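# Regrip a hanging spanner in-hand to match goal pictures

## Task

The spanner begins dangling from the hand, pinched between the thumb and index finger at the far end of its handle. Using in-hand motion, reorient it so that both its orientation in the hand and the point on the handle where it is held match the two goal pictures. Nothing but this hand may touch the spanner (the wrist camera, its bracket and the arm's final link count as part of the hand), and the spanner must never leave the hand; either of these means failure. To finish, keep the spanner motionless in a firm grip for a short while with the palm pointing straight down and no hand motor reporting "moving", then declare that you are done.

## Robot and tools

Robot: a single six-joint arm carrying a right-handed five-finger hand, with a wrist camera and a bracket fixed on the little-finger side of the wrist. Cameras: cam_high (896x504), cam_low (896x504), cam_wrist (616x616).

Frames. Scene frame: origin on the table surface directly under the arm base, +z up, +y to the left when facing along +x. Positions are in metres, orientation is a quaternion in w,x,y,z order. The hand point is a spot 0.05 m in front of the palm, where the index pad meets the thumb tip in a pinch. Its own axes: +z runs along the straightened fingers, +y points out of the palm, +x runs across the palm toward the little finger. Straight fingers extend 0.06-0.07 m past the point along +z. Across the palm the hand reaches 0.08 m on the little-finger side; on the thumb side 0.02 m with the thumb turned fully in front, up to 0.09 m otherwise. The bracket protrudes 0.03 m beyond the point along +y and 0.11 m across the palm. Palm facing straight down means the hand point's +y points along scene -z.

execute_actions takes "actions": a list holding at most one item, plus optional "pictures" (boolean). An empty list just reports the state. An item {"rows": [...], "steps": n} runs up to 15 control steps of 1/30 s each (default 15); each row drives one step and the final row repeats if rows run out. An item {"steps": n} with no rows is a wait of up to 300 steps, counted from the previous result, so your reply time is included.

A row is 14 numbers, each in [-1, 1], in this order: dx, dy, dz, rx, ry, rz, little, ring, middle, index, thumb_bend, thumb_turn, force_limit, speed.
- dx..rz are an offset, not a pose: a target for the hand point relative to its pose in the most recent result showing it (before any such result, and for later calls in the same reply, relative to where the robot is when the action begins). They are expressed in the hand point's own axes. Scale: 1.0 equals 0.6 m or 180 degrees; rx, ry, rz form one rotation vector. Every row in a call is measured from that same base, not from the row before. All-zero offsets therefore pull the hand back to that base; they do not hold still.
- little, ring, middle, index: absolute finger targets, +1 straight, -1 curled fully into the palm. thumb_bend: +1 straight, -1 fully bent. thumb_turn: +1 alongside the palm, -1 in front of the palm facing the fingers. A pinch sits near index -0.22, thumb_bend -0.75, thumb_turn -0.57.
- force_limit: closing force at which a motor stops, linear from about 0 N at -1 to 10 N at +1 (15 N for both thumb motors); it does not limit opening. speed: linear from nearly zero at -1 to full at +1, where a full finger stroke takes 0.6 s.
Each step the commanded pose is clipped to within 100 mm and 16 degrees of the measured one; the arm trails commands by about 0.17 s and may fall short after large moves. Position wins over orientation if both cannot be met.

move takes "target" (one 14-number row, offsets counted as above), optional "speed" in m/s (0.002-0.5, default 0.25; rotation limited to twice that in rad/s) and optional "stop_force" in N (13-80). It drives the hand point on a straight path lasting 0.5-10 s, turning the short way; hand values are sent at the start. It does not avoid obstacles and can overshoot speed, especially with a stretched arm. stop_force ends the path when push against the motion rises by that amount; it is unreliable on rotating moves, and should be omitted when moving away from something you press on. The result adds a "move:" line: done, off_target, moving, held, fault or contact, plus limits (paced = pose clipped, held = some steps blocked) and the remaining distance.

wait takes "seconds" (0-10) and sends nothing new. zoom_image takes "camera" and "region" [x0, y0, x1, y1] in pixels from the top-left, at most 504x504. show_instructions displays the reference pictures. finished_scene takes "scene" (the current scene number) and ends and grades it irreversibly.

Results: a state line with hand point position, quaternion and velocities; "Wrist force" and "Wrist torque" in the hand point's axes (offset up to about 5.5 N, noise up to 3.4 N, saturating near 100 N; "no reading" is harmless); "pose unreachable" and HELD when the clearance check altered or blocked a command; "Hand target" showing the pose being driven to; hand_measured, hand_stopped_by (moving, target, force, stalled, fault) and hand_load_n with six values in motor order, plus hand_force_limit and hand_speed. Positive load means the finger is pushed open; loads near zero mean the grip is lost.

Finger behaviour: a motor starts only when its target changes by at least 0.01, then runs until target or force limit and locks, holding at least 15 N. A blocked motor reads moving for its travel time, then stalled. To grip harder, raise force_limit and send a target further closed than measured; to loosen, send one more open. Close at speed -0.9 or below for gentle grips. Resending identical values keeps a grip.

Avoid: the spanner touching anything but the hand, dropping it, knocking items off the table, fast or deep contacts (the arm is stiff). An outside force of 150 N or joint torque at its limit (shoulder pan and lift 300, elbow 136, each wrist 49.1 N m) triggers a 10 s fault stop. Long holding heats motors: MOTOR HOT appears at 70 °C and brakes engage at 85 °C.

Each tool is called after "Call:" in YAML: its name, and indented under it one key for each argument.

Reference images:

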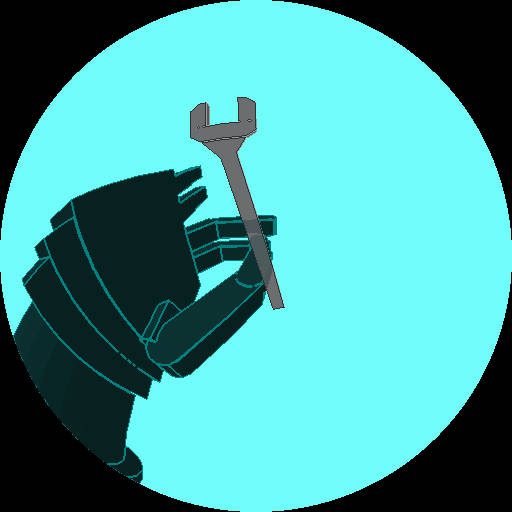

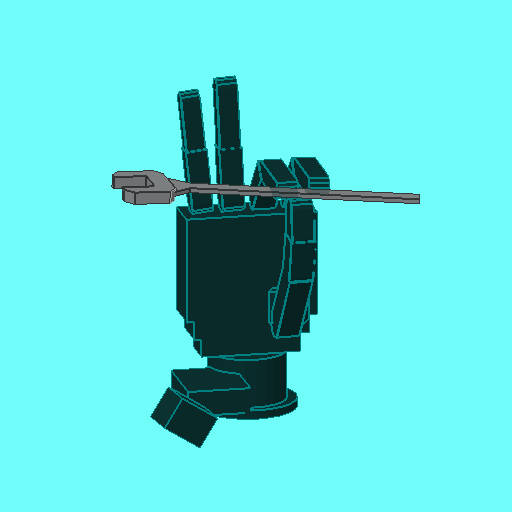

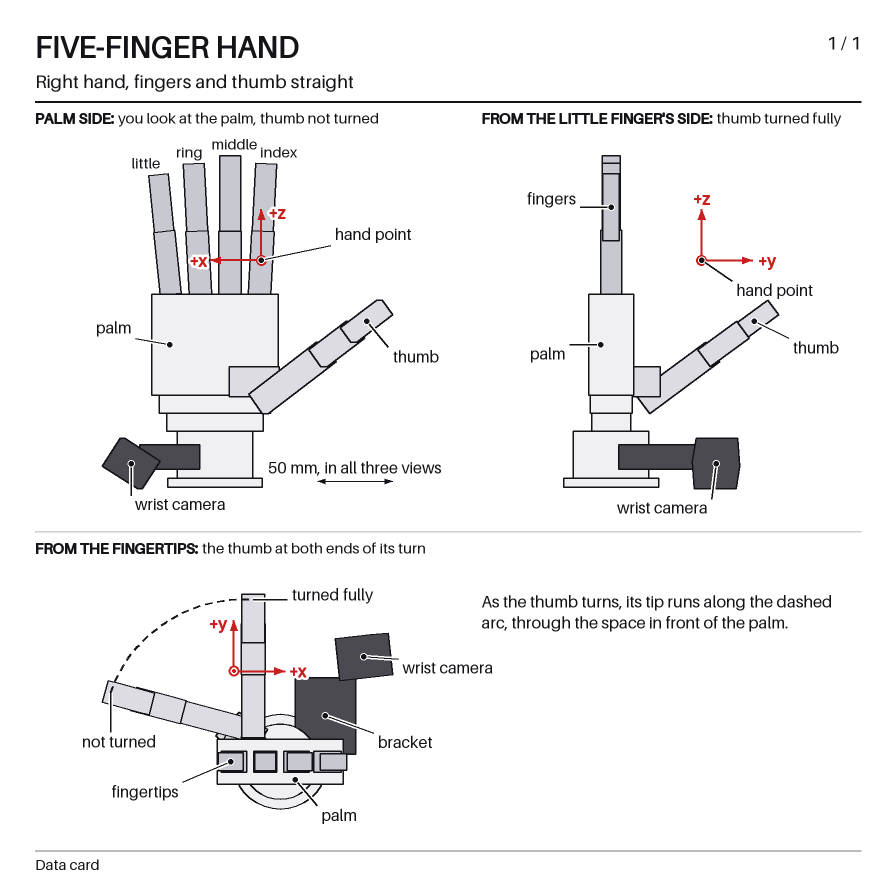

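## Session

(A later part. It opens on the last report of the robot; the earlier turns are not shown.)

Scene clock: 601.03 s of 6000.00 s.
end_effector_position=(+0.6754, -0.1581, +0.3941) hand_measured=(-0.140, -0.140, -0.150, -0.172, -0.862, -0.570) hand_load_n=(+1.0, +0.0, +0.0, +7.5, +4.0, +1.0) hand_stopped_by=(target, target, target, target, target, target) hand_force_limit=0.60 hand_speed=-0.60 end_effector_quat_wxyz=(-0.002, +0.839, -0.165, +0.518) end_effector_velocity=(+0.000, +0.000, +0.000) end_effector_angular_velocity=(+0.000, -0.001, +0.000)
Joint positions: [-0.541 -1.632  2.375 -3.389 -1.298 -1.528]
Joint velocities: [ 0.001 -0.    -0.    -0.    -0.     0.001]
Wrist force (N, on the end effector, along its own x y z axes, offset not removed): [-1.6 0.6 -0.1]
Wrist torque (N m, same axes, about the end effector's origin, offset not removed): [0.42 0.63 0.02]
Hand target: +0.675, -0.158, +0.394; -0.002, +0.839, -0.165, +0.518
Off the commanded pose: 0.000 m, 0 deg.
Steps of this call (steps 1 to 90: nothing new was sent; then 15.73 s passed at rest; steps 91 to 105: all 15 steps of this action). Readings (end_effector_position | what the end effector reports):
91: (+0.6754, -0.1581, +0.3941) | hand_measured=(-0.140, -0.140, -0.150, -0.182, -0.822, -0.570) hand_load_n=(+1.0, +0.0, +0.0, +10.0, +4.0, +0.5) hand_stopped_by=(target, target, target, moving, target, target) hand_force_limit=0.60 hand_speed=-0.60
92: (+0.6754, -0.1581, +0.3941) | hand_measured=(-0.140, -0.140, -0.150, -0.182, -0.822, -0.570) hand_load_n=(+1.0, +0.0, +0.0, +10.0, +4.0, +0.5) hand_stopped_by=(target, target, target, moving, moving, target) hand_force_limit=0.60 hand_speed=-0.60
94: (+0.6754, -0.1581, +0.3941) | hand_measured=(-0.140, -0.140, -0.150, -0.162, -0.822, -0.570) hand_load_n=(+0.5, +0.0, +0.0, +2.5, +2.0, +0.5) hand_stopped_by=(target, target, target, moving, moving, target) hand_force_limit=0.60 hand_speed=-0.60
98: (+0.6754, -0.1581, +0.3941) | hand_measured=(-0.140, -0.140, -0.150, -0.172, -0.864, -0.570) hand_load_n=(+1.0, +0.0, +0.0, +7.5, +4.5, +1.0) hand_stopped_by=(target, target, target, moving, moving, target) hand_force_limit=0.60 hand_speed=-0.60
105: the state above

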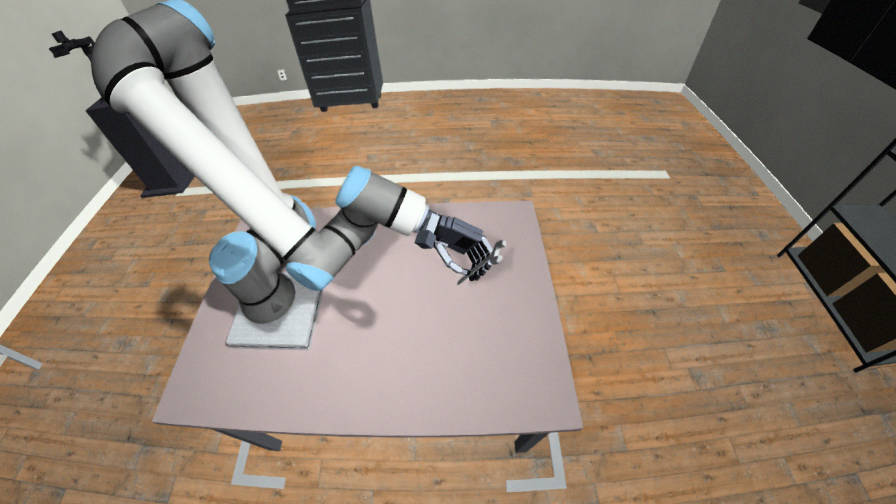

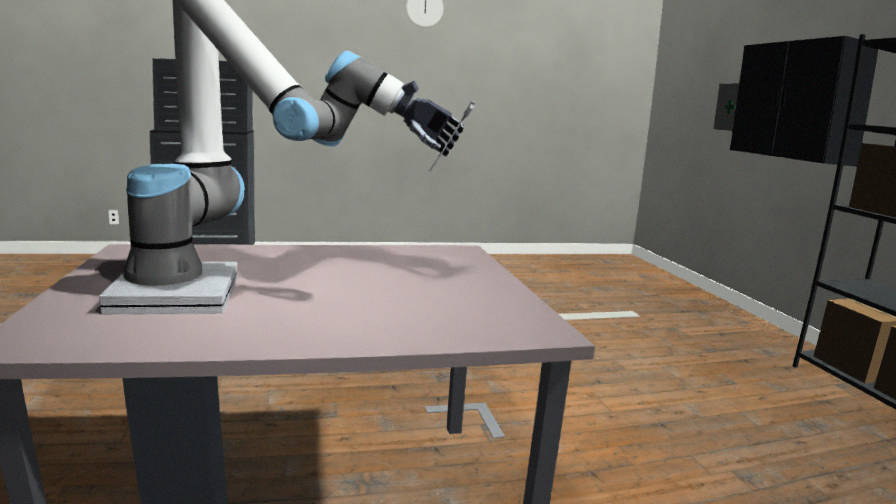

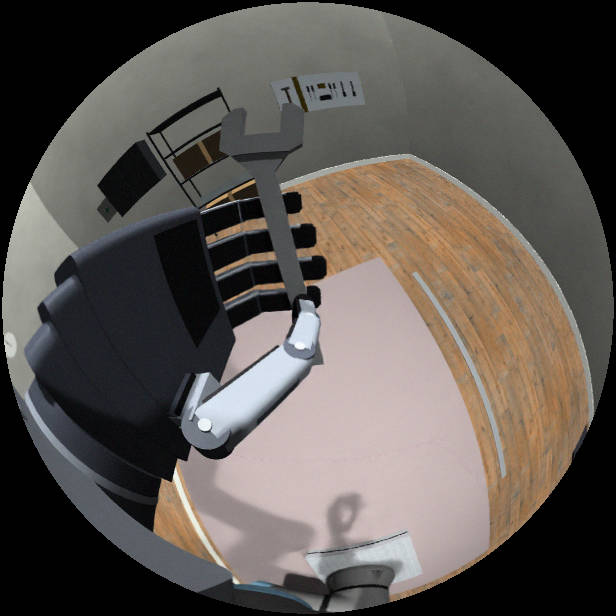

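Call:
execute_actions:
  actions:
    - {"rows": [[0,0,0,0,0,0,-0.14,-0.14,-0.15,-0.14,-0.87,-0.57,0.6,-0.6],[0,0,0,0,0,0,-0.14,-0.14,-0.15,-0.14,-0.87,-0.57,0.6,-0.6],[0,0,0,0,0,0,-0.14,-0.14,-0.15,-0.14,-0.87,-0.57,0.6,-0.6],[0,0,0,0,0,0,-0.14,-0.14,-0.15,-0.14,-0.87,-0.57,0.6,-0.6],[0,0,0,0,0,0,-0.14,-0.14,-0.15,-0.174,-0.87,-0.57,0.6,-0.6]], "steps": 15}

Scene clock: 640.00 s of 6000.00 s.
end_effector_position=(+0.6754, -0.1581, +0.3940) hand_measured=(-0.140, -0.140, -0.150, -0.172, -0.864, -0.570) hand_load_n=(+0.5, +0.0, +0.0, +7.5, +1.5, +1.0) hand_stopped_by=(target, target, target, force, target, target) hand_force_limit=0.60 hand_speed=-0.60 end_effector_quat_wxyz=(-0.002, +0.839, -0.165, +0.518) end_effector_velocity=(-0.000, -0.000, +0.000) end_effector_angular_velocity=(-0.001, -0.001, -0.000)
Joint positions: [-0.541 -1.632  2.375 -3.389 -1.298 -1.528]
Joint velocities: [-0.    -0.001  0.    -0.    -0.    -0.001]
Wrist force (N, on the end effector, along its own x y z axes, offset not removed): [-2.9 -3.6 2.4]
Wrist torque (N m, same axes, about the end effector's origin, offset not removed): [-0.60 0.62 -0.38]
Hand target: +0.675, -0.158, +0.394; -0.002, +0.839, -0.165, +0.518
Off the commanded pose: 0.000 m, 0 deg.
Steps of this call (steps 1 to 90: nothing new was sent; then 35.47 s passed at rest; steps 91 to 105: all 15 steps of this action). Readings (end_effector_position | what the end effector reports):
91: (+0.6754, -0.1581, +0.3940) | hand_measured=(-0.140, -0.140, -0.150, -0.172, -0.862, -0.570) hand_load_n=(+1.0, +0.0, +0.0, +7.5, +4.0, +1.0) hand_stopped_by=(target, target, target, moving, target, target) hand_force_limit=0.60 hand_speed=-0.60
92: (+0.6754, -0.1581, +0.3940) | hand_measured=(-0.140, -0.140, -0.150, -0.172, -0.862, -0.570) hand_load_n=(+1.0, +0.0, +0.0, +7.5, +4.0, +1.0) hand_stopped_by=(target, target, target, moving, target, target) hand_force_limit=0.60 hand_speed=-0.60
94: (+0.6754, -0.1581, +0.3940) | hand_measured=(-0.140, -0.140, -0.150, -0.152, -0.864, -0.570) hand_load_n=(+0.5, +0.0, +0.0, +0.5, +0.5, +0.0) hand_stopped_by=(target, target, target, moving, target, target) hand_force_limit=0.60 hand_speed=-0.60
98: (+0.6754, -0.1581, +0.3940) | hand_measured=(-0.140, -0.140, -0.150, -0.172, -0.864, -0.570) hand_load_n=(+0.5, +0.0, +0.0, +8.0, +1.5, +1.0) hand_stopped_by=(target, target, target, force, target, target) hand_force_limit=0.60 hand_speed=-0.60
105: the state above

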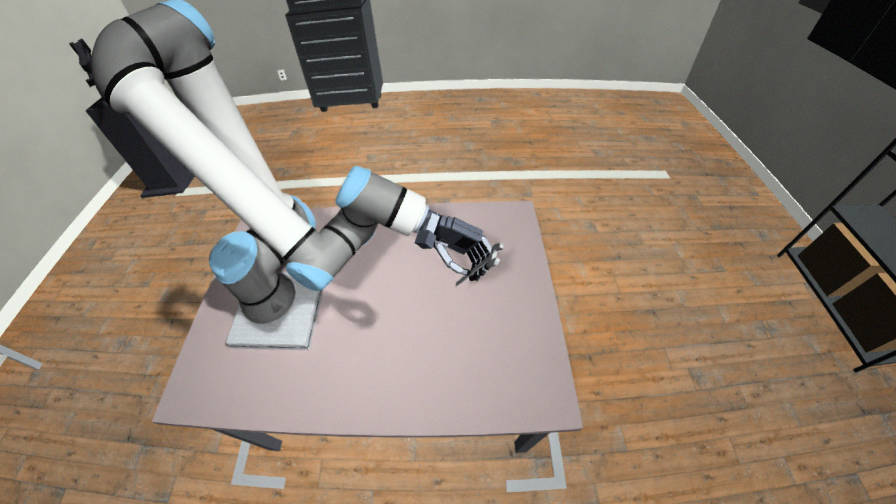

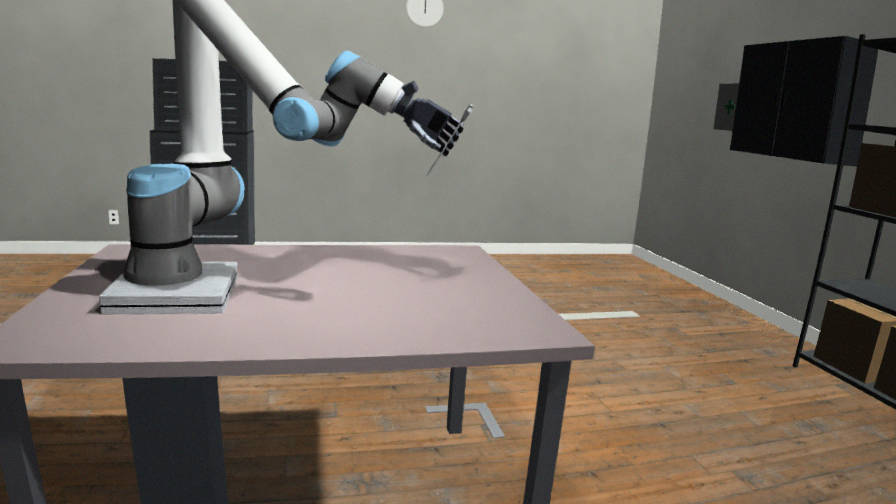

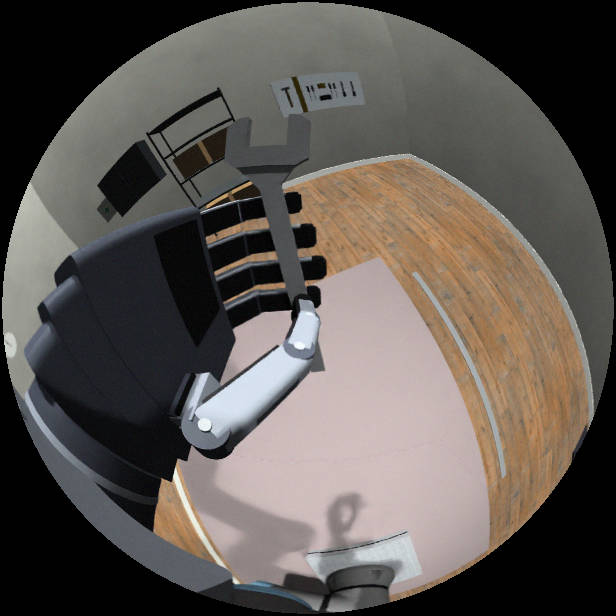

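Call:
execute_actions:
  actions:
    - {"rows": [[0,0,0,0,0,0,-0.14,-0.14,-0.15,-0.174,-0.80,-0.57,0.6,-0.9]], "steps": 15}
  pictures: false

Call:
execute_actions:
  actions:
    - {"steps": 10}

Scene clock: 669.63 s of 6000.00 s.
end_effector_position=(+0.6754, -0.1581, +0.3941) hand_measured=(-0.140, -0.140, -0.150, -0.172, -0.826, -0.570) hand_load_n=(+0.5, +0.0, +0.0, +7.0, -2.5, +0.0) hand_stopped_by=(target, target, target, force, moving, target) hand_force_limit=0.60 hand_speed=-0.90 end_effector_quat_wxyz=(-0.002, +0.839, -0.165, +0.518) end_effector_velocity=(-0.000, -0.000, -0.000) end_effector_angular_velocity=(+0.001, +0.000, -0.001)
Joint positions: [-0.541 -1.632  2.375 -3.389 -1.298 -1.528]
Joint velocities: [-0.001  0.     0.    -0.     0.     0.001]
Wrist force (N, on the end effector, along its own x y z axes, offset not removed): [2.1 2.1 4.2]
Wrist torque (N m, same axes, about the end effector's origin, offset not removed): [0.19 -0.07 0.07]
Hand target: +0.675, -0.158, +0.394; -0.002, +0.839, -0.165, +0.518
Off the commanded pose: 0.000 m, 0 deg.
Steps of this call (steps 1 to 90: nothing new was sent; then 26.13 s passed at rest; steps 91 to 105: all 15 steps of this action). Readings (end_effector_position | what the end effector reports):
91: (+0.6754, -0.1581, +0.3941) | hand_measured=(-0.140, -0.140, -0.150, -0.172, -0.864, -0.570) hand_load_n=(+0.5, +0.0, +0.0, +7.5, +1.5, +1.0) hand_stopped_by=(target, target, target, force, moving, target) hand_force_limit=0.60 hand_speed=-0.90
92: (+0.6754, -0.1581, +0.3941) | hand_measured=(-0.140, -0.140, -0.150, -0.172, -0.864, -0.570) hand_load_n=(+0.5, +0.0, +0.0, +7.5, +1.5, +1.0) hand_stopped_by=(target, target, target, force, moving, target) hand_force_limit=0.60 hand_speed=-0.90
94: (+0.6754, -0.1581, +0.3941) | hand_measured=(-0.140, -0.140, -0.150, -0.172, -0.860, -0.570) hand_load_n=(+0.5, +0.0, +0.0, +7.5, +1.0, +0.5) hand_stopped_by=(target, target, target, force, moving, target) hand_force_limit=0.60 hand_speed=-0.90
98: (+0.6754, -0.1581, +0.3941) | hand_measured=(-0.140, -0.140, -0.150, -0.172, -0.848, -0.570) hand_load_n=(+0.5, +0.0, +0.0, +7.5, -1.0, +0.5) hand_stopped_by=(target, target, target, force, moving, target) hand_force_limit=0.60 hand_speed=-0.90
105: the state above

Scene clock: 669.97 s of 6000.00 s.
end_effector_position=(+0.6754, -0.1581, +0.3941) hand_measured=(-0.140, -0.140, -0.150, -0.172, -0.802, -0.570) hand_load_n=(+0.5, +0.0, +0.0, +5.5, -2.0, +0.0) hand_stopped_by=(target, target, target, force, target, target) hand_force_limit=0.60 hand_speed=-0.90 end_effector_quat_wxyz=(-0.002, +0.839, -0.165, +0.518) end_effector_velocity=(+0.000, +0.000, -0.000) end_effector_angular_velocity=(+0.001, -0.000, -0.000)
Joint positions: [-0.541 -1.632  2.375 -3.389 -1.298 -1.528]
Joint velocities: [ 0.     0.    -0.    -0.     0.     0.001]
Wrist force (N, on the end effector, along its own x y z axes, offset not removed): [-2.0 1.1 1.5]
Wrist torque (N m, same axes, about the end effector's origin, offset not removed): [0.28 0.49 -0.09]
Hand target: +0.675, -0.158, +0.394; -0.002, +0.839, -0.165, +0.518
Off the commanded pose: 0.000 m, 0 deg.
Steps of this call (steps 1 to 10: nothing new was sent). Readings (end_effector_position | what the end effector reports):
1: (+0.6754, -0.1581, +0.3941) | hand_measured=(-0.140, -0.140, -0.150, -0.172, -0.824, -0.570) hand_load_n=(+0.5, +0.0, +0.0, +7.0, -3.0, +0.0) hand_stopped_by=(target, target, target, force, moving, target) hand_force_limit=0.60 hand_speed=-0.90
2: (+0.6754, -0.1581, +0.3941) | hand_measured=(-0.140, -0.140, -0.150, -0.172, -0.820, -0.570) hand_load_n=(+0.5, +0.0, +0.0, +7.0, -3.5, +0.0) hand_stopped_by=(target, target, target, force, moving, target) hand_force_limit=0.60 hand_speed=-0.90
4: (+0.6754, -0.1581, +0.3941) | hand_measured=(-0.140, -0.140, -0.150, -0.172, -0.812, -0.570) hand_load_n=(+0.5, +0.0, +0.0, +6.5, -3.0, +0.0) hand_stopped_by=(target, target, target, force, moving, target) hand_force_limit=0.60 hand_speed=-0.90
8: (+0.6754, -0.1581, +0.3941) | hand_measured=(-0.140, -0.140, -0.150, -0.172, -0.802, -0.570) hand_load_n=(+0.5, +0.0, +0.0, +5.5, -2.0, +0.0) hand_stopped_by=(target, target, target, force, moving, target) hand_force_limit=0.60 hand_speed=-0.90
10: the state above

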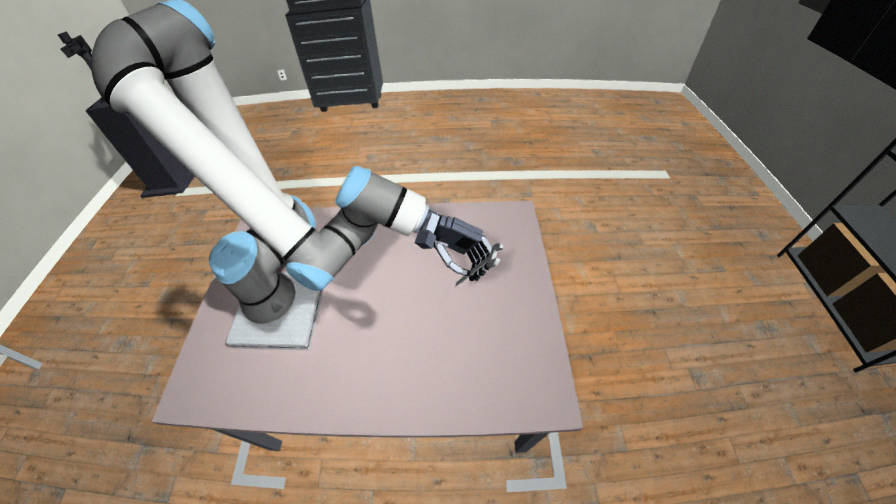

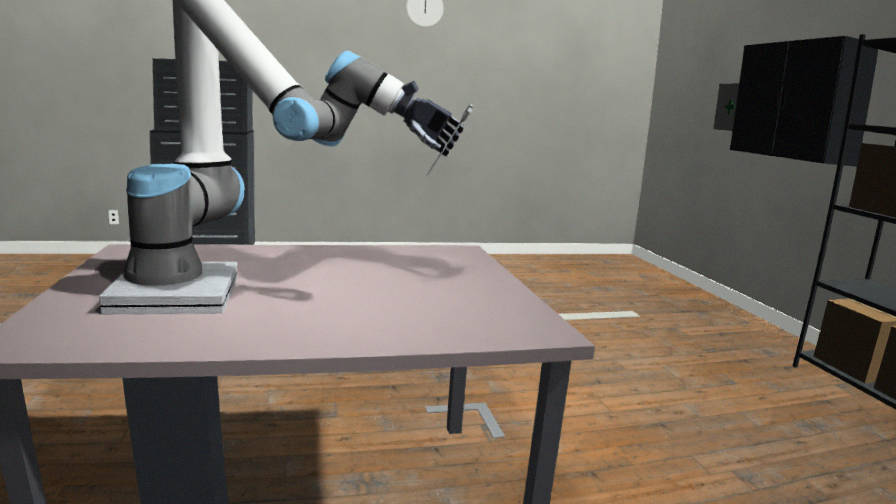

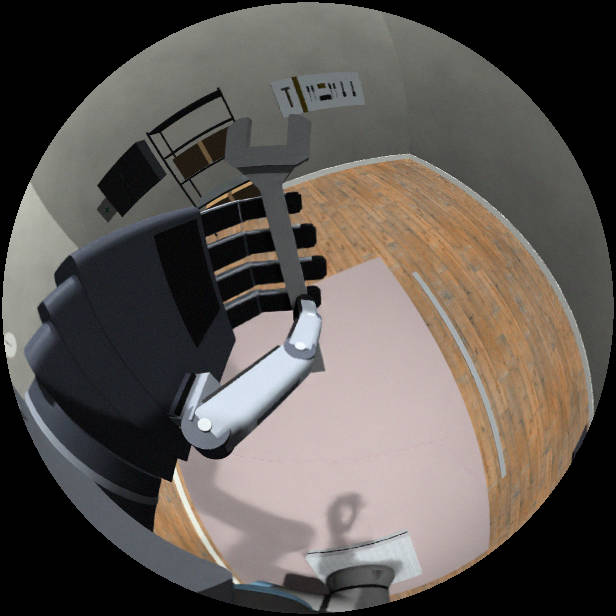

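Call:
execute_actions:
  actions:
    - {"rows": [[0,0,0,0,0,0,-0.14,-0.14,-0.15,-0.164,-0.89,-0.57,0.6,-0.9]], "steps": 15}
  pictures: false

Call:
execute_actions:
  actions:
    - {"steps": 15}

Scene clock: 699.43 s of 6000.00 s.
end_effector_position=(+0.6754, -0.1581, +0.3940) hand_measured=(-0.140, -0.140, -0.150, -0.164, -0.840, -0.570) hand_load_n=(+0.5, +0.0, +0.0, +3.5, +3.0, +0.5) hand_stopped_by=(target, target, target, target, moving, target) hand_force_limit=0.60 hand_speed=-0.90 end_effector_quat_wxyz=(-0.002, +0.839, -0.165, +0.518) end_effector_velocity=(+0.000, +0.001, -0.000) end_effector_angular_velocity=(-0.000, +0.001, +0.002)
Joint positions: [-0.541 -1.632  2.375 -3.389 -1.298 -1.528]
Joint velocities: [ 0.002  0.     0.     0.    -0.    -0.   ]
Wrist force (N, on the end effector, along its own x y z axes, offset not removed): [-2.9 -2.8 -0.9]
Wrist torque (N m, same axes, about the end effector's origin, offset not removed): [-0.10 0.77 -0.36]
Hand target: +0.675, -0.158, +0.394; -0.002, +0.839, -0.165, +0.518
Off the commanded pose: 0.000 m, 0 deg.
Steps of this call (steps 1 to 90: nothing new was sent; then 25.97 s passed at rest; steps 91 to 105: all 15 steps of this action). Readings (end_effector_position | what the end effector reports):
91: (+0.6754, -0.1581, +0.3940) | hand_measured=(-0.140, -0.140, -0.150, -0.172, -0.804, -0.570) hand_load_n=(+0.5, +0.0, +0.0, +6.0, -2.0, +0.0) hand_stopped_by=(target, target, target, moving, moving, target) hand_force_limit=0.60 hand_speed=-0.90
92: (+0.6754, -0.1581, +0.3940) | hand_measured=(-0.140, -0.140, -0.150, -0.172, -0.804, -0.570) hand_load_n=(+0.5, +0.0, +0.0, +6.0, -2.0, +0.0) hand_stopped_by=(target, target, target, moving, moving, target) hand_force_limit=0.60 hand_speed=-0.90
94: (+0.6754, -0.1581, +0.3940) | hand_measured=(-0.140, -0.140, -0.150, -0.166, -0.806, -0.570) hand_load_n=(+0.5, +0.0, +0.0, +4.0, -1.5, +0.0) hand_stopped_by=(target, target, target, moving, moving, target) hand_force_limit=0.60 hand_speed=-0.90
98: (+0.6754, -0.1581, +0.3940) | hand_measured=(-0.140, -0.140, -0.150, -0.164, -0.820, -0.570) hand_load_n=(+0.5, +0.0, +0.0, +3.0, +0.5, +0.0) hand_stopped_by=(target, target, target, target, moving, target) hand_force_limit=0.60 hand_speed=-0.90
105: the state above

Scene clock: 699.93 s of 6000.00 s.
end_effector_position=(+0.6754, -0.1581, +0.3940) hand_measured=(-0.140, -0.140, -0.150, -0.164, -0.884, -0.570) hand_load_n=(+0.5, +0.0, +0.0, +5.0, +4.5, +0.5) hand_stopped_by=(target, target, target, target, moving, target) hand_force_limit=0.60 hand_speed=-0.90 end_effector_quat_wxyz=(-0.002, +0.839, -0.165, +0.518) end_effector_velocity=(+0.000, +0.001, +0.001) end_effector_angular_velocity=(-0.002, -0.000, +0.002)
Joint positions: [-0.541 -1.632  2.375 -3.389 -1.298 -1.528]
Joint velocities: [ 0.002 -0.001 -0.     0.    -0.    -0.001]
Wrist force (N, on the end effector, along its own x y z axes, offset not removed): [0.1 1.4 0.2]
Wrist torque (N m, same axes, about the end effector's origin, offset not removed): [0.49 0.21 0.00]
Hand target: +0.675, -0.158, +0.394; -0.002, +0.839, -0.165, +0.518
Off the commanded pose: 0.000 m, 0 deg.
Steps of this call (steps 1 to 15: nothing new was sent). Readings (end_effector_position | what the end effector reports):
1: (+0.6754, -0.1581, +0.3940) | hand_measured=(-0.140, -0.140, -0.150, -0.164, -0.844, -0.570) hand_load_n=(+0.5, +0.0, +0.0, +3.5, +3.0, +0.5) hand_stopped_by=(target, target, target, target, moving, target) hand_force_limit=0.60 hand_speed=-0.90
2: (+0.6754, -0.1581, +0.3940) | hand_measured=(-0.140, -0.140, -0.150, -0.164, -0.848, -0.570) hand_load_n=(+0.5, +0.0, +0.0, +3.5, +3.5, +0.5) hand_stopped_by=(target, target, target, target, moving, target) hand_force_limit=0.60 hand_speed=-0.90
4: (+0.6754, -0.1581, +0.3940) | hand_measured=(-0.140, -0.140, -0.150, -0.164, -0.854, -0.570) hand_load_n=(+0.5, +0.0, +0.0, +4.0, +3.5, +0.5) hand_stopped_by=(target, target, target, target, moving, target) hand_force_limit=0.60 hand_speed=-0.90
8: (+0.6754, -0.1581, +0.3940) | hand_measured=(-0.140, -0.140, -0.150, -0.164, -0.868, -0.570) hand_load_n=(+0.5, +0.0, +0.0, +4.5, +4.0, +0.5) hand_stopped_by=(target, target, target, target, moving, target) hand_force_limit=0.60 hand_speed=-0.90
15: the state above

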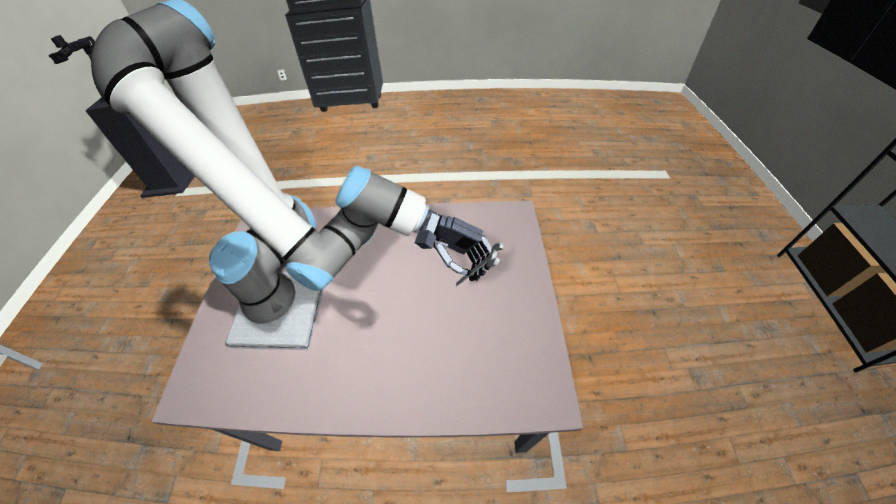

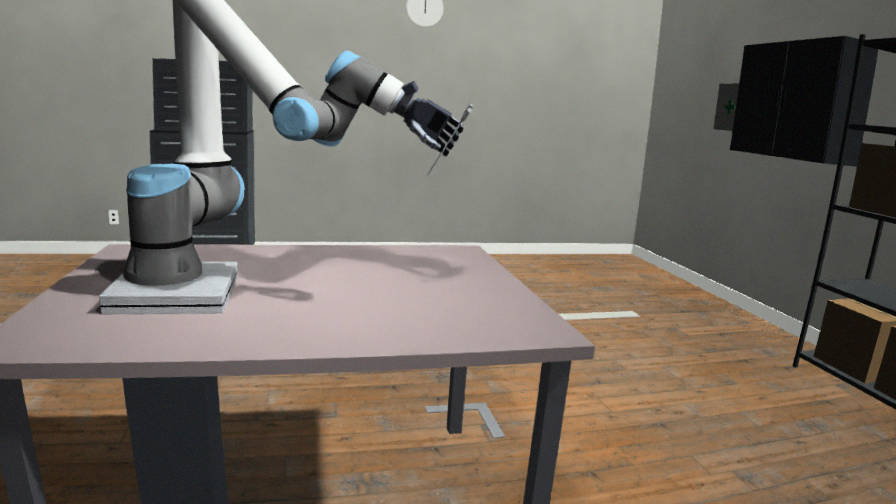

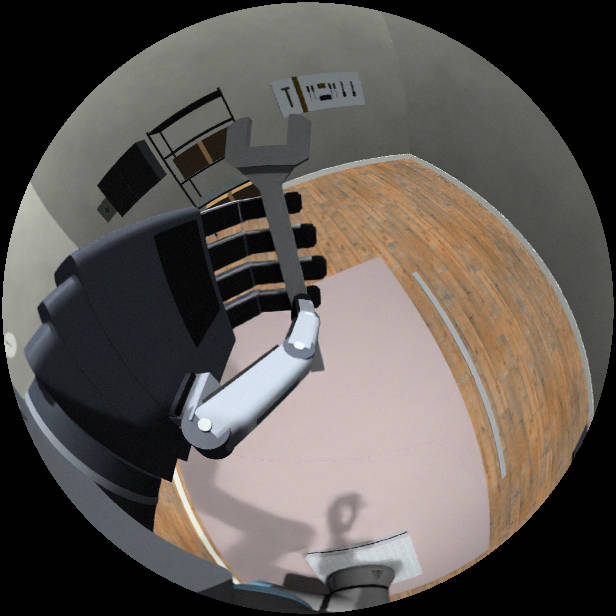

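Call:
move:
  target: [0,0,0,0,0,-0.194,-0.14,-0.14,-0.15,-0.174,-0.89,-0.57,0.6,-0.9]
  speed: 0.15

Scene clock: 713.53 s of 6000.00 s.
end_effector_position=(+0.6754, -0.1581, +0.3940) hand_measured=(-0.140, -0.140, -0.150, -0.170, -0.882, -0.570) hand_load_n=(+1.0, +0.0, +0.0, +8.0, +4.5, +0.0) hand_stopped_by=(target, target, target, force, target, target) hand_force_limit=0.60 hand_speed=-0.90 end_effector_quat_wxyz=(+0.153, +0.850, +0.094, +0.495) end_effector_velocity=(+0.000, +0.001, -0.001) end_effector_angular_velocity=(-0.006, +0.002, +0.005)
Joint positions: [-0.522 -1.604  2.432 -3.477 -1.315 -2.127]
Joint velocities: [ 0.001  0.001  0.001 -0.001  0.001 -0.008]
Wrist force (N, on the end effector, along its own x y z axes, offset not removed): [1.1 -2.8 2.7]
Wrist torque (N m, same axes, about the end effector's origin, offset not removed): [-0.26 0.16 0.16]
Hand target: +0.675, -0.158, +0.394; +0.153, +0.850, +0.094, +0.495
Off the commanded pose: 0.000 m, 0 deg.
After step 90, 8.20 s passed at rest.
move: done

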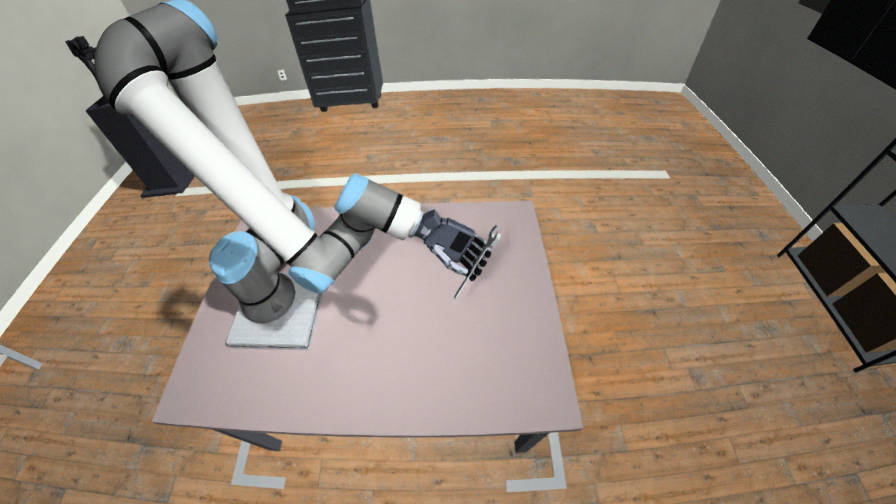

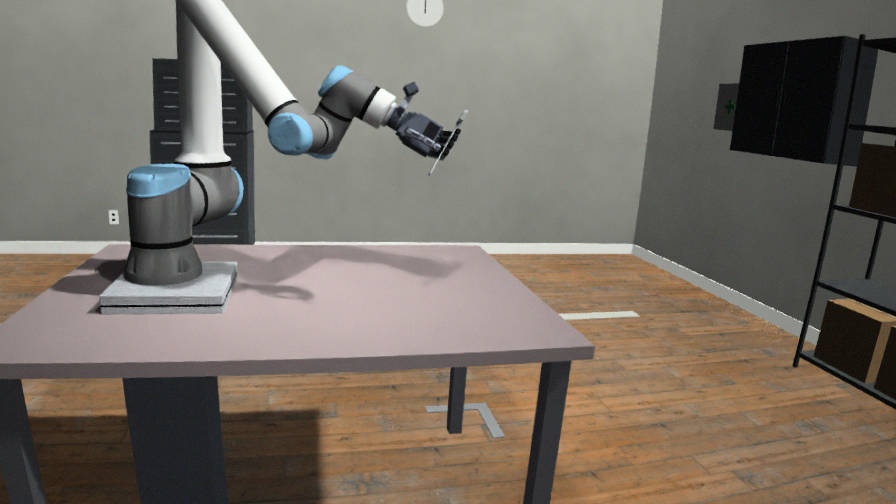

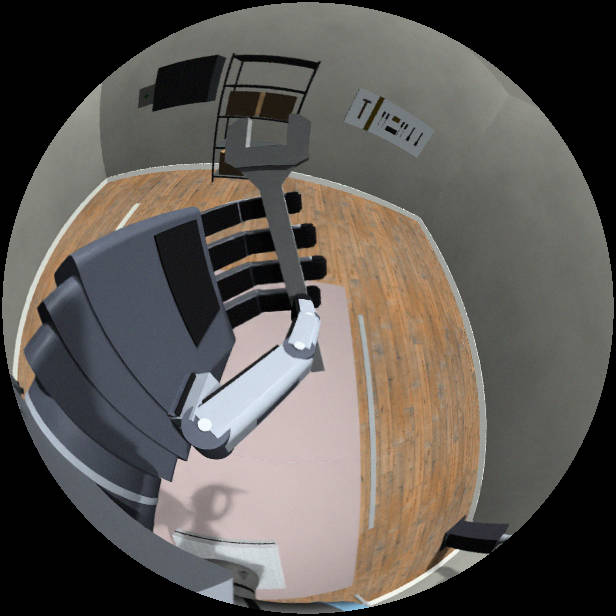

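Call:
execute_actions:
  actions:
    - {"rows": [[0,0,0,0,0,0,-0.115,-0.12,-0.14,-0.174,-0.89,-0.57,0.6,-0.9]], "steps": 15}

Scene clock: 721.53 s of 6000.00 s.
end_effector_position=(+0.6754, -0.1581, +0.3940) hand_measured=(-0.114, -0.120, -0.140, -0.170, -0.882, -0.570) hand_load_n=(+0.5, +0.0, +0.0, +7.5, +4.0, +0.0) hand_stopped_by=(target, target, target, force, target, target) hand_force_limit=0.60 hand_speed=-0.90 end_effector_quat_wxyz=(+0.153, +0.850, +0.094, +0.495) end_effector_velocity=(+0.000, +0.000, -0.000) end_effector_angular_velocity=(+0.001, +0.000, -0.001)
Joint positions: [-0.522 -1.604  2.432 -3.477 -1.315 -2.127]
Joint velocities: [ 0.     0.     0.     0.    -0.     0.001]
Wrist force (N, on the end effector, along its own x y z axes, offset not removed): [0.0 -3.5 1.1]
Wrist torque (N m, same axes, about the end effector's origin, offset not removed): [-0.32 0.26 -0.07]
Hand target: +0.675, -0.158, +0.394; +0.153, +0.850, +0.094, +0.495
Off the commanded pose: 0.000 m, 0 deg.
Steps of this call (steps 1 to 90: nothing new was sent; then 4.50 s passed at rest; steps 91 to 105: all 15 steps of this action). Readings (end_effector_position | what the end effector reports):
91: (+0.6754, -0.1581, +0.3940) | hand_measured=(-0.140, -0.140, -0.150, -0.170, -0.882, -0.570) hand_load_n=(+1.0, +0.0, +0.0, +8.0, +4.5, +0.0) hand_stopped_by=(moving, moving, moving, force, target, target) hand_force_limit=0.60 hand_speed=-0.90
92: (+0.6754, -0.1581, +0.3940) | hand_measured=(-0.140, -0.140, -0.150, -0.170, -0.882, -0.570) hand_load_n=(+1.0, +0.0, +0.0, +8.0, +4.5, +0.0) hand_stopped_by=(moving, moving, moving, force, target, target) hand_force_limit=0.60 hand_speed=-0.90
94: (+0.6754, -0.1581, +0.3940) | hand_measured=(-0.134, -0.134, -0.144, -0.170, -0.882, -0.570) hand_load_n=(+0.5, +0.0, +0.0, +7.5, +4.5, +0.0) hand_stopped_by=(moving, moving, moving, force, target, target) hand_force_limit=0.60 hand_speed=-0.90
98: (+0.6754, -0.1581, +0.3940) | hand_measured=(-0.114, -0.120, -0.140, -0.170, -0.882, -0.570) hand_load_n=(+0.5, +0.0, +0.0, +7.5, +4.0, +0.0) hand_stopped_by=(moving, moving, target, force, target, target) hand_force_limit=0.60 hand_speed=-0.90
105: the state above

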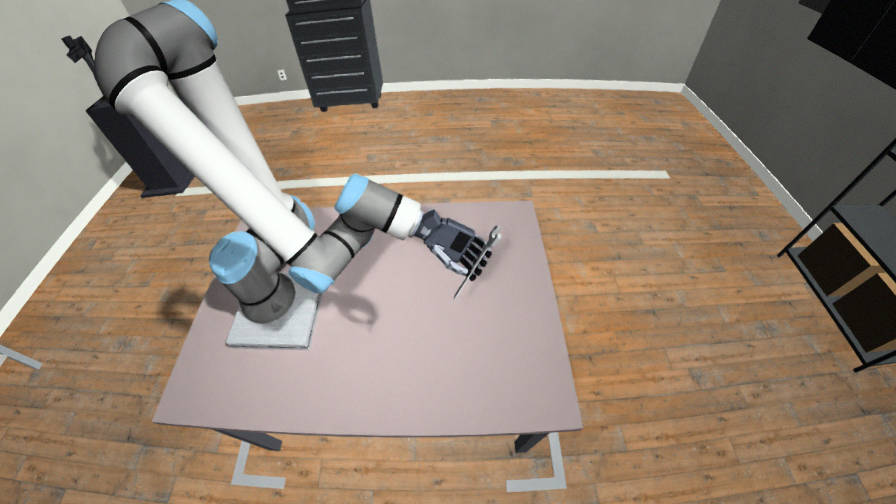

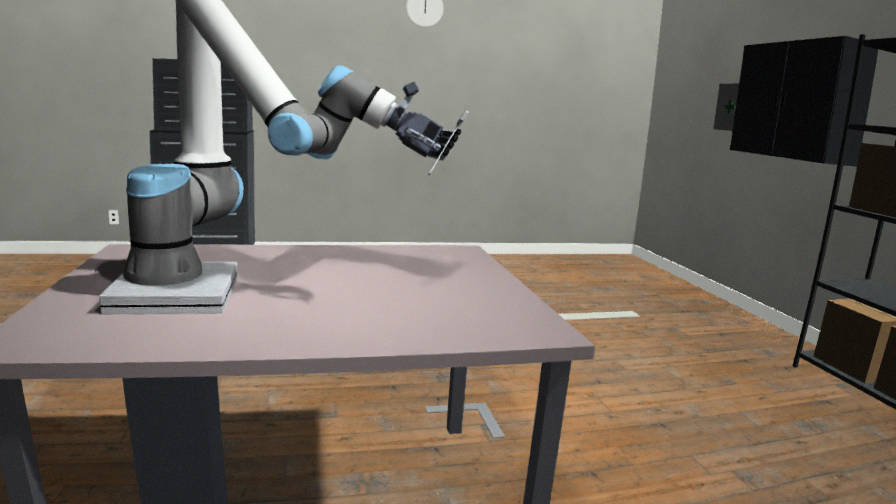

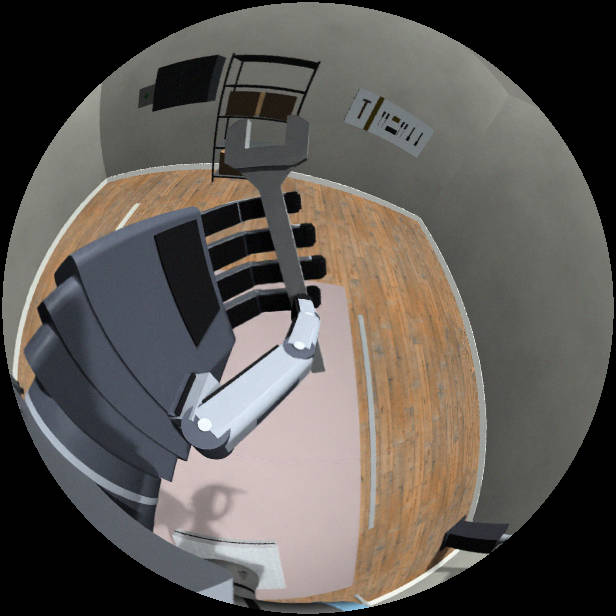

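Now a timed loosening pulse to let the head pivot slightly toward the palm.

Call:
execute_actions:
  actions:
    - {"rows": [[0,0,0,0,0,0,-0.115,-0.12,-0.14,-0.157,-0.89,-0.57,0.6,-0.7],[0,0,0,0,0,0,-0.115,-0.12,-0.14,-0.157,-0.89,-0.57,0.6,-0.7],[0,0,0,0,0,0,-0.115,-0.12,-0.14,-0.157,-0.89,-0.57,0.6,-0.7],[0,0,0,0,0,0,-0.115,-0.12,-0.14,-0.157,-0.89,-0.57,0.6,-0.7],[0,0,0,0,0,0,-0.115,-0.12,-0.14,-0.157,-0.89,-0.57,0.6,-0.7],[0,0,0,0,0,0,-0.115,-0.12,-0.14,-0.157,-0.89,-0.57,0.6,-0.7],[0,0,0,0,0,0,-0.115,-0.12,-0.14,-0.157,-0.89,-0.57,0.6,-0.7],[0,0,0,0,0,0,-0.115,-0.12,-0.14,-0.172,-0.89,-0.57,0.6,-0.7]], "steps": 15}

Scene clock: 731.60 s of 6000.00 s.
end_effector_position=(+0.6754, -0.1581, +0.3940) hand_measured=(-0.114, -0.120, -0.140, -0.170, -0.884, -0.570) hand_load_n=(+0.5, +0.0, +0.0, +7.5, +0.5, +0.0) hand_stopped_by=(target, target, target, target, target, target) hand_force_limit=0.60 hand_speed=-0.70 end_effector_quat_wxyz=(+0.153, +0.850, +0.094, +0.495) end_effector_velocity=(-0.000, -0.000, -0.000) end_effector_angular_velocity=(+0.002, +0.000, -0.001)
Joint positions: [-0.522 -1.604  2.432 -3.477 -1.315 -2.127]
Joint velocities: [-0.001  0.    -0.     0.     0.     0.002]
Wrist force (N, on the end effector, along its own x y z axes, offset not removed): [1.9 -1.7 -0.4]
Wrist torque (N m, same axes, about the end effector's origin, offset not removed): [-0.01 -0.13 -0.10]
Hand target: +0.675, -0.158, +0.394; +0.153, +0.850, +0.094, +0.495
Off the commanded pose: 0.000 m, 0 deg.
Steps of this call (steps 1 to 90: nothing new was sent; then 6.57 s passed at rest; steps 91 to 105: all 15 steps of this action). Readings (end_effector_position | what the end effector reports):
91: (+0.6754, -0.1581, +0.3940) | hand_measured=(-0.114, -0.120, -0.140, -0.170, -0.882, -0.570) hand_load_n=(+0.5, +0.0, +0.0, +7.5, +4.0, +0.0) hand_stopped_by=(target, target, target, moving, target, target) hand_force_limit=0.60 hand_speed=-0.70
92: (+0.6754, -0.1581, +0.3940) | hand_measured=(-0.114, -0.120, -0.140, -0.170, -0.882, -0.570) hand_load_n=(+0.5, +0.0, +0.0, +7.5, +4.0, +0.0) hand_stopped_by=(target, target, target, moving, target, target) hand_force_limit=0.60 hand_speed=-0.70
94: (+0.6754, -0.1581, +0.3940) | hand_measured=(-0.114, -0.120, -0.140, -0.158, -0.882, -0.570) hand_load_n=(+0.5, +0.0, +0.0, +2.5, +2.0, +0.0) hand_stopped_by=(target, target, target, moving, target, target) hand_force_limit=0.60 hand_speed=-0.70
98: (+0.6754, -0.1581, +0.3940) | hand_measured=(-0.114, -0.120, -0.140, -0.156, -0.884, -0.570) hand_load_n=(+0.5, +0.0, +0.0, +2.0, +0.5, +0.5) hand_stopped_by=(target, target, target, moving, target, target) hand_force_limit=0.60 hand_speed=-0.70
105: the state above

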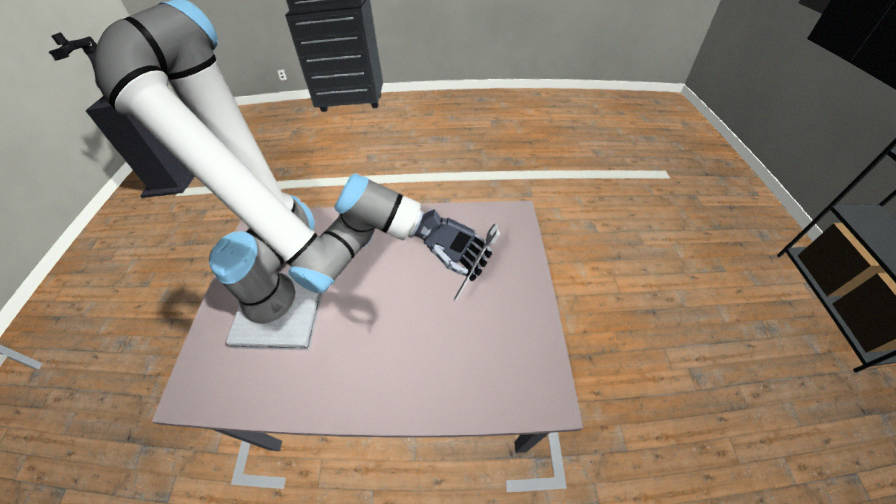

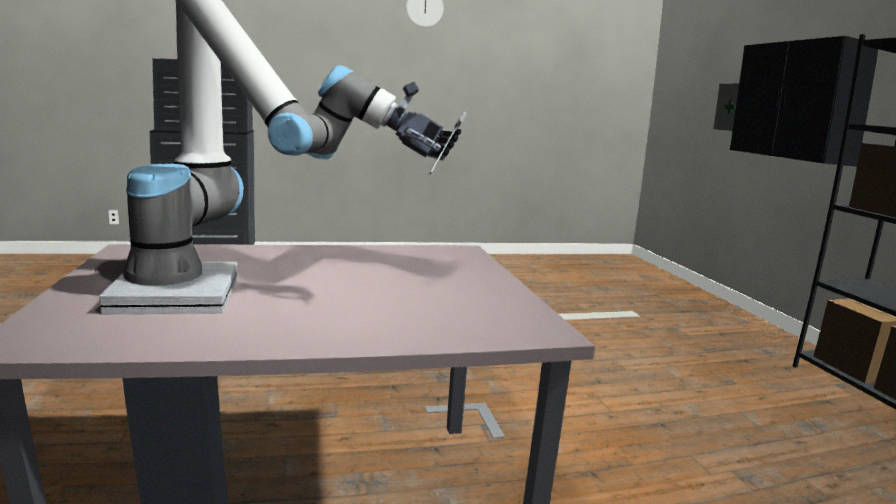

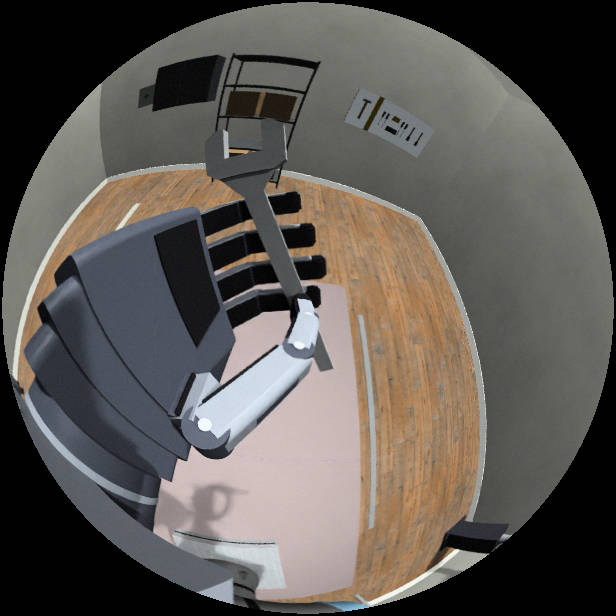

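Call:
move:
  target: [0,0,0,0,0,0.361,-0.115,-0.12,-0.14,-0.172,-0.89,-0.57,0.6,-0.7]
  speed: 0.2

Scene clock: 759.20 s of 6000.00 s.
end_effector_position=(+0.6755, -0.1581, +0.3940) hand_measured=(-0.114, -0.120, -0.140, -0.170, -0.884, -0.570) hand_load_n=(+0.5, +0.0, +0.0, +7.5, +1.0, +0.0) hand_stopped_by=(target, target, target, target, target, target) hand_force_limit=0.60 hand_speed=-0.70 end_effector_quat_wxyz=(-0.136, +0.768, -0.377, +0.500) end_effector_velocity=(-0.000, -0.001, +0.000) end_effector_angular_velocity=(+0.005, -0.002, -0.005)
Joint positions: [-0.593 -1.647  2.343 -3.335 -1.252 -1.029]
Joint velocities: [-0.002 -0.001 -0.     0.     0.     0.006]
Wrist force (N, on the end effector, along its own x y z axes, offset not removed): [1.7 0.7 2.3]
Wrist torque (N m, same axes, about the end effector's origin, offset not removed): [0.14 0.12 0.30]
Hand target: +0.675, -0.158, +0.394; -0.136, +0.768, -0.377, +0.500
Off the commanded pose: 0.000 m, 0 deg.
After step 90, 21.33 s passed at rest.
move: done

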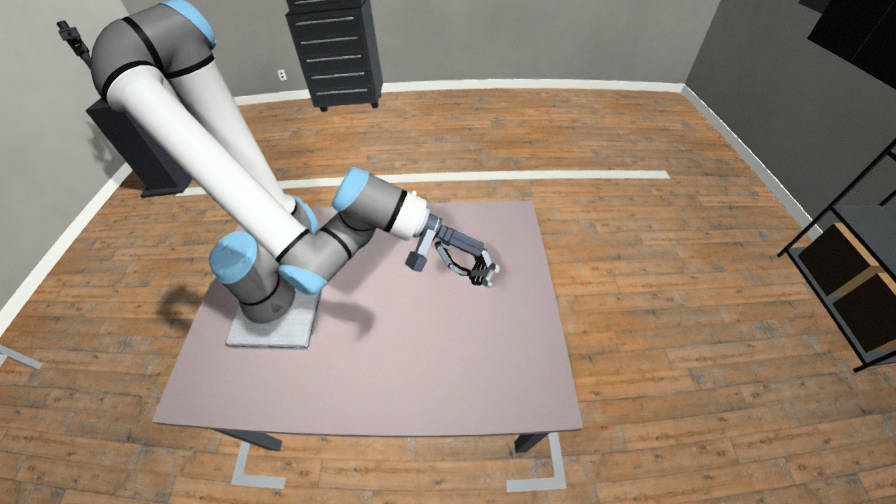

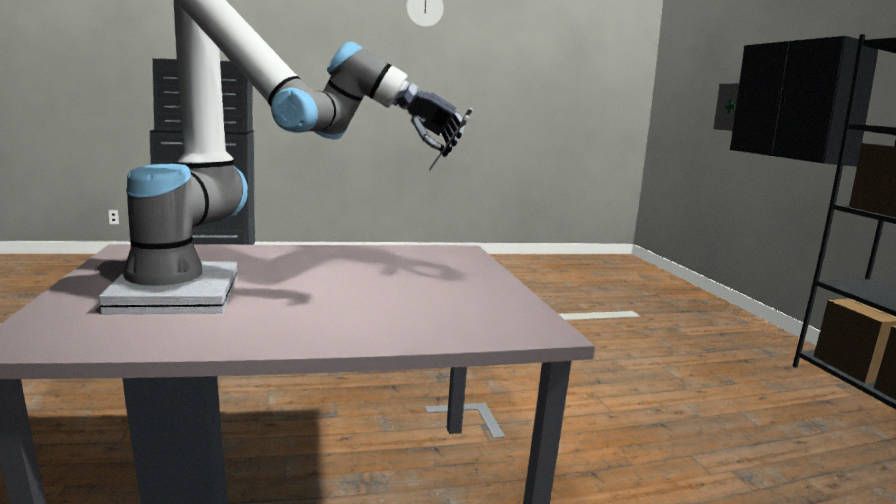

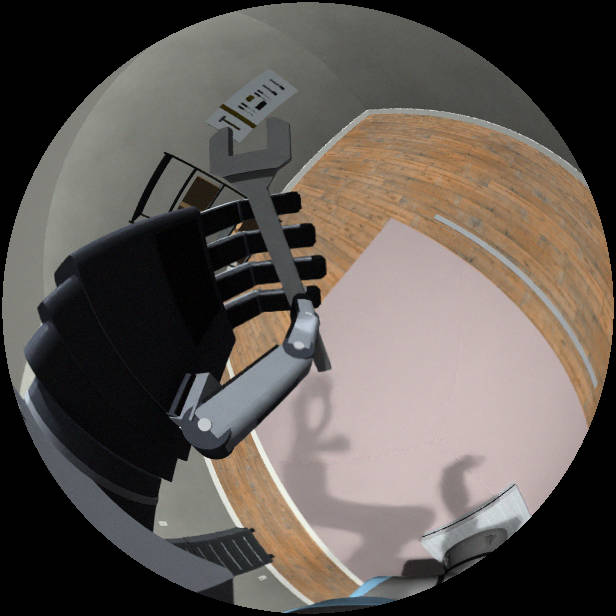

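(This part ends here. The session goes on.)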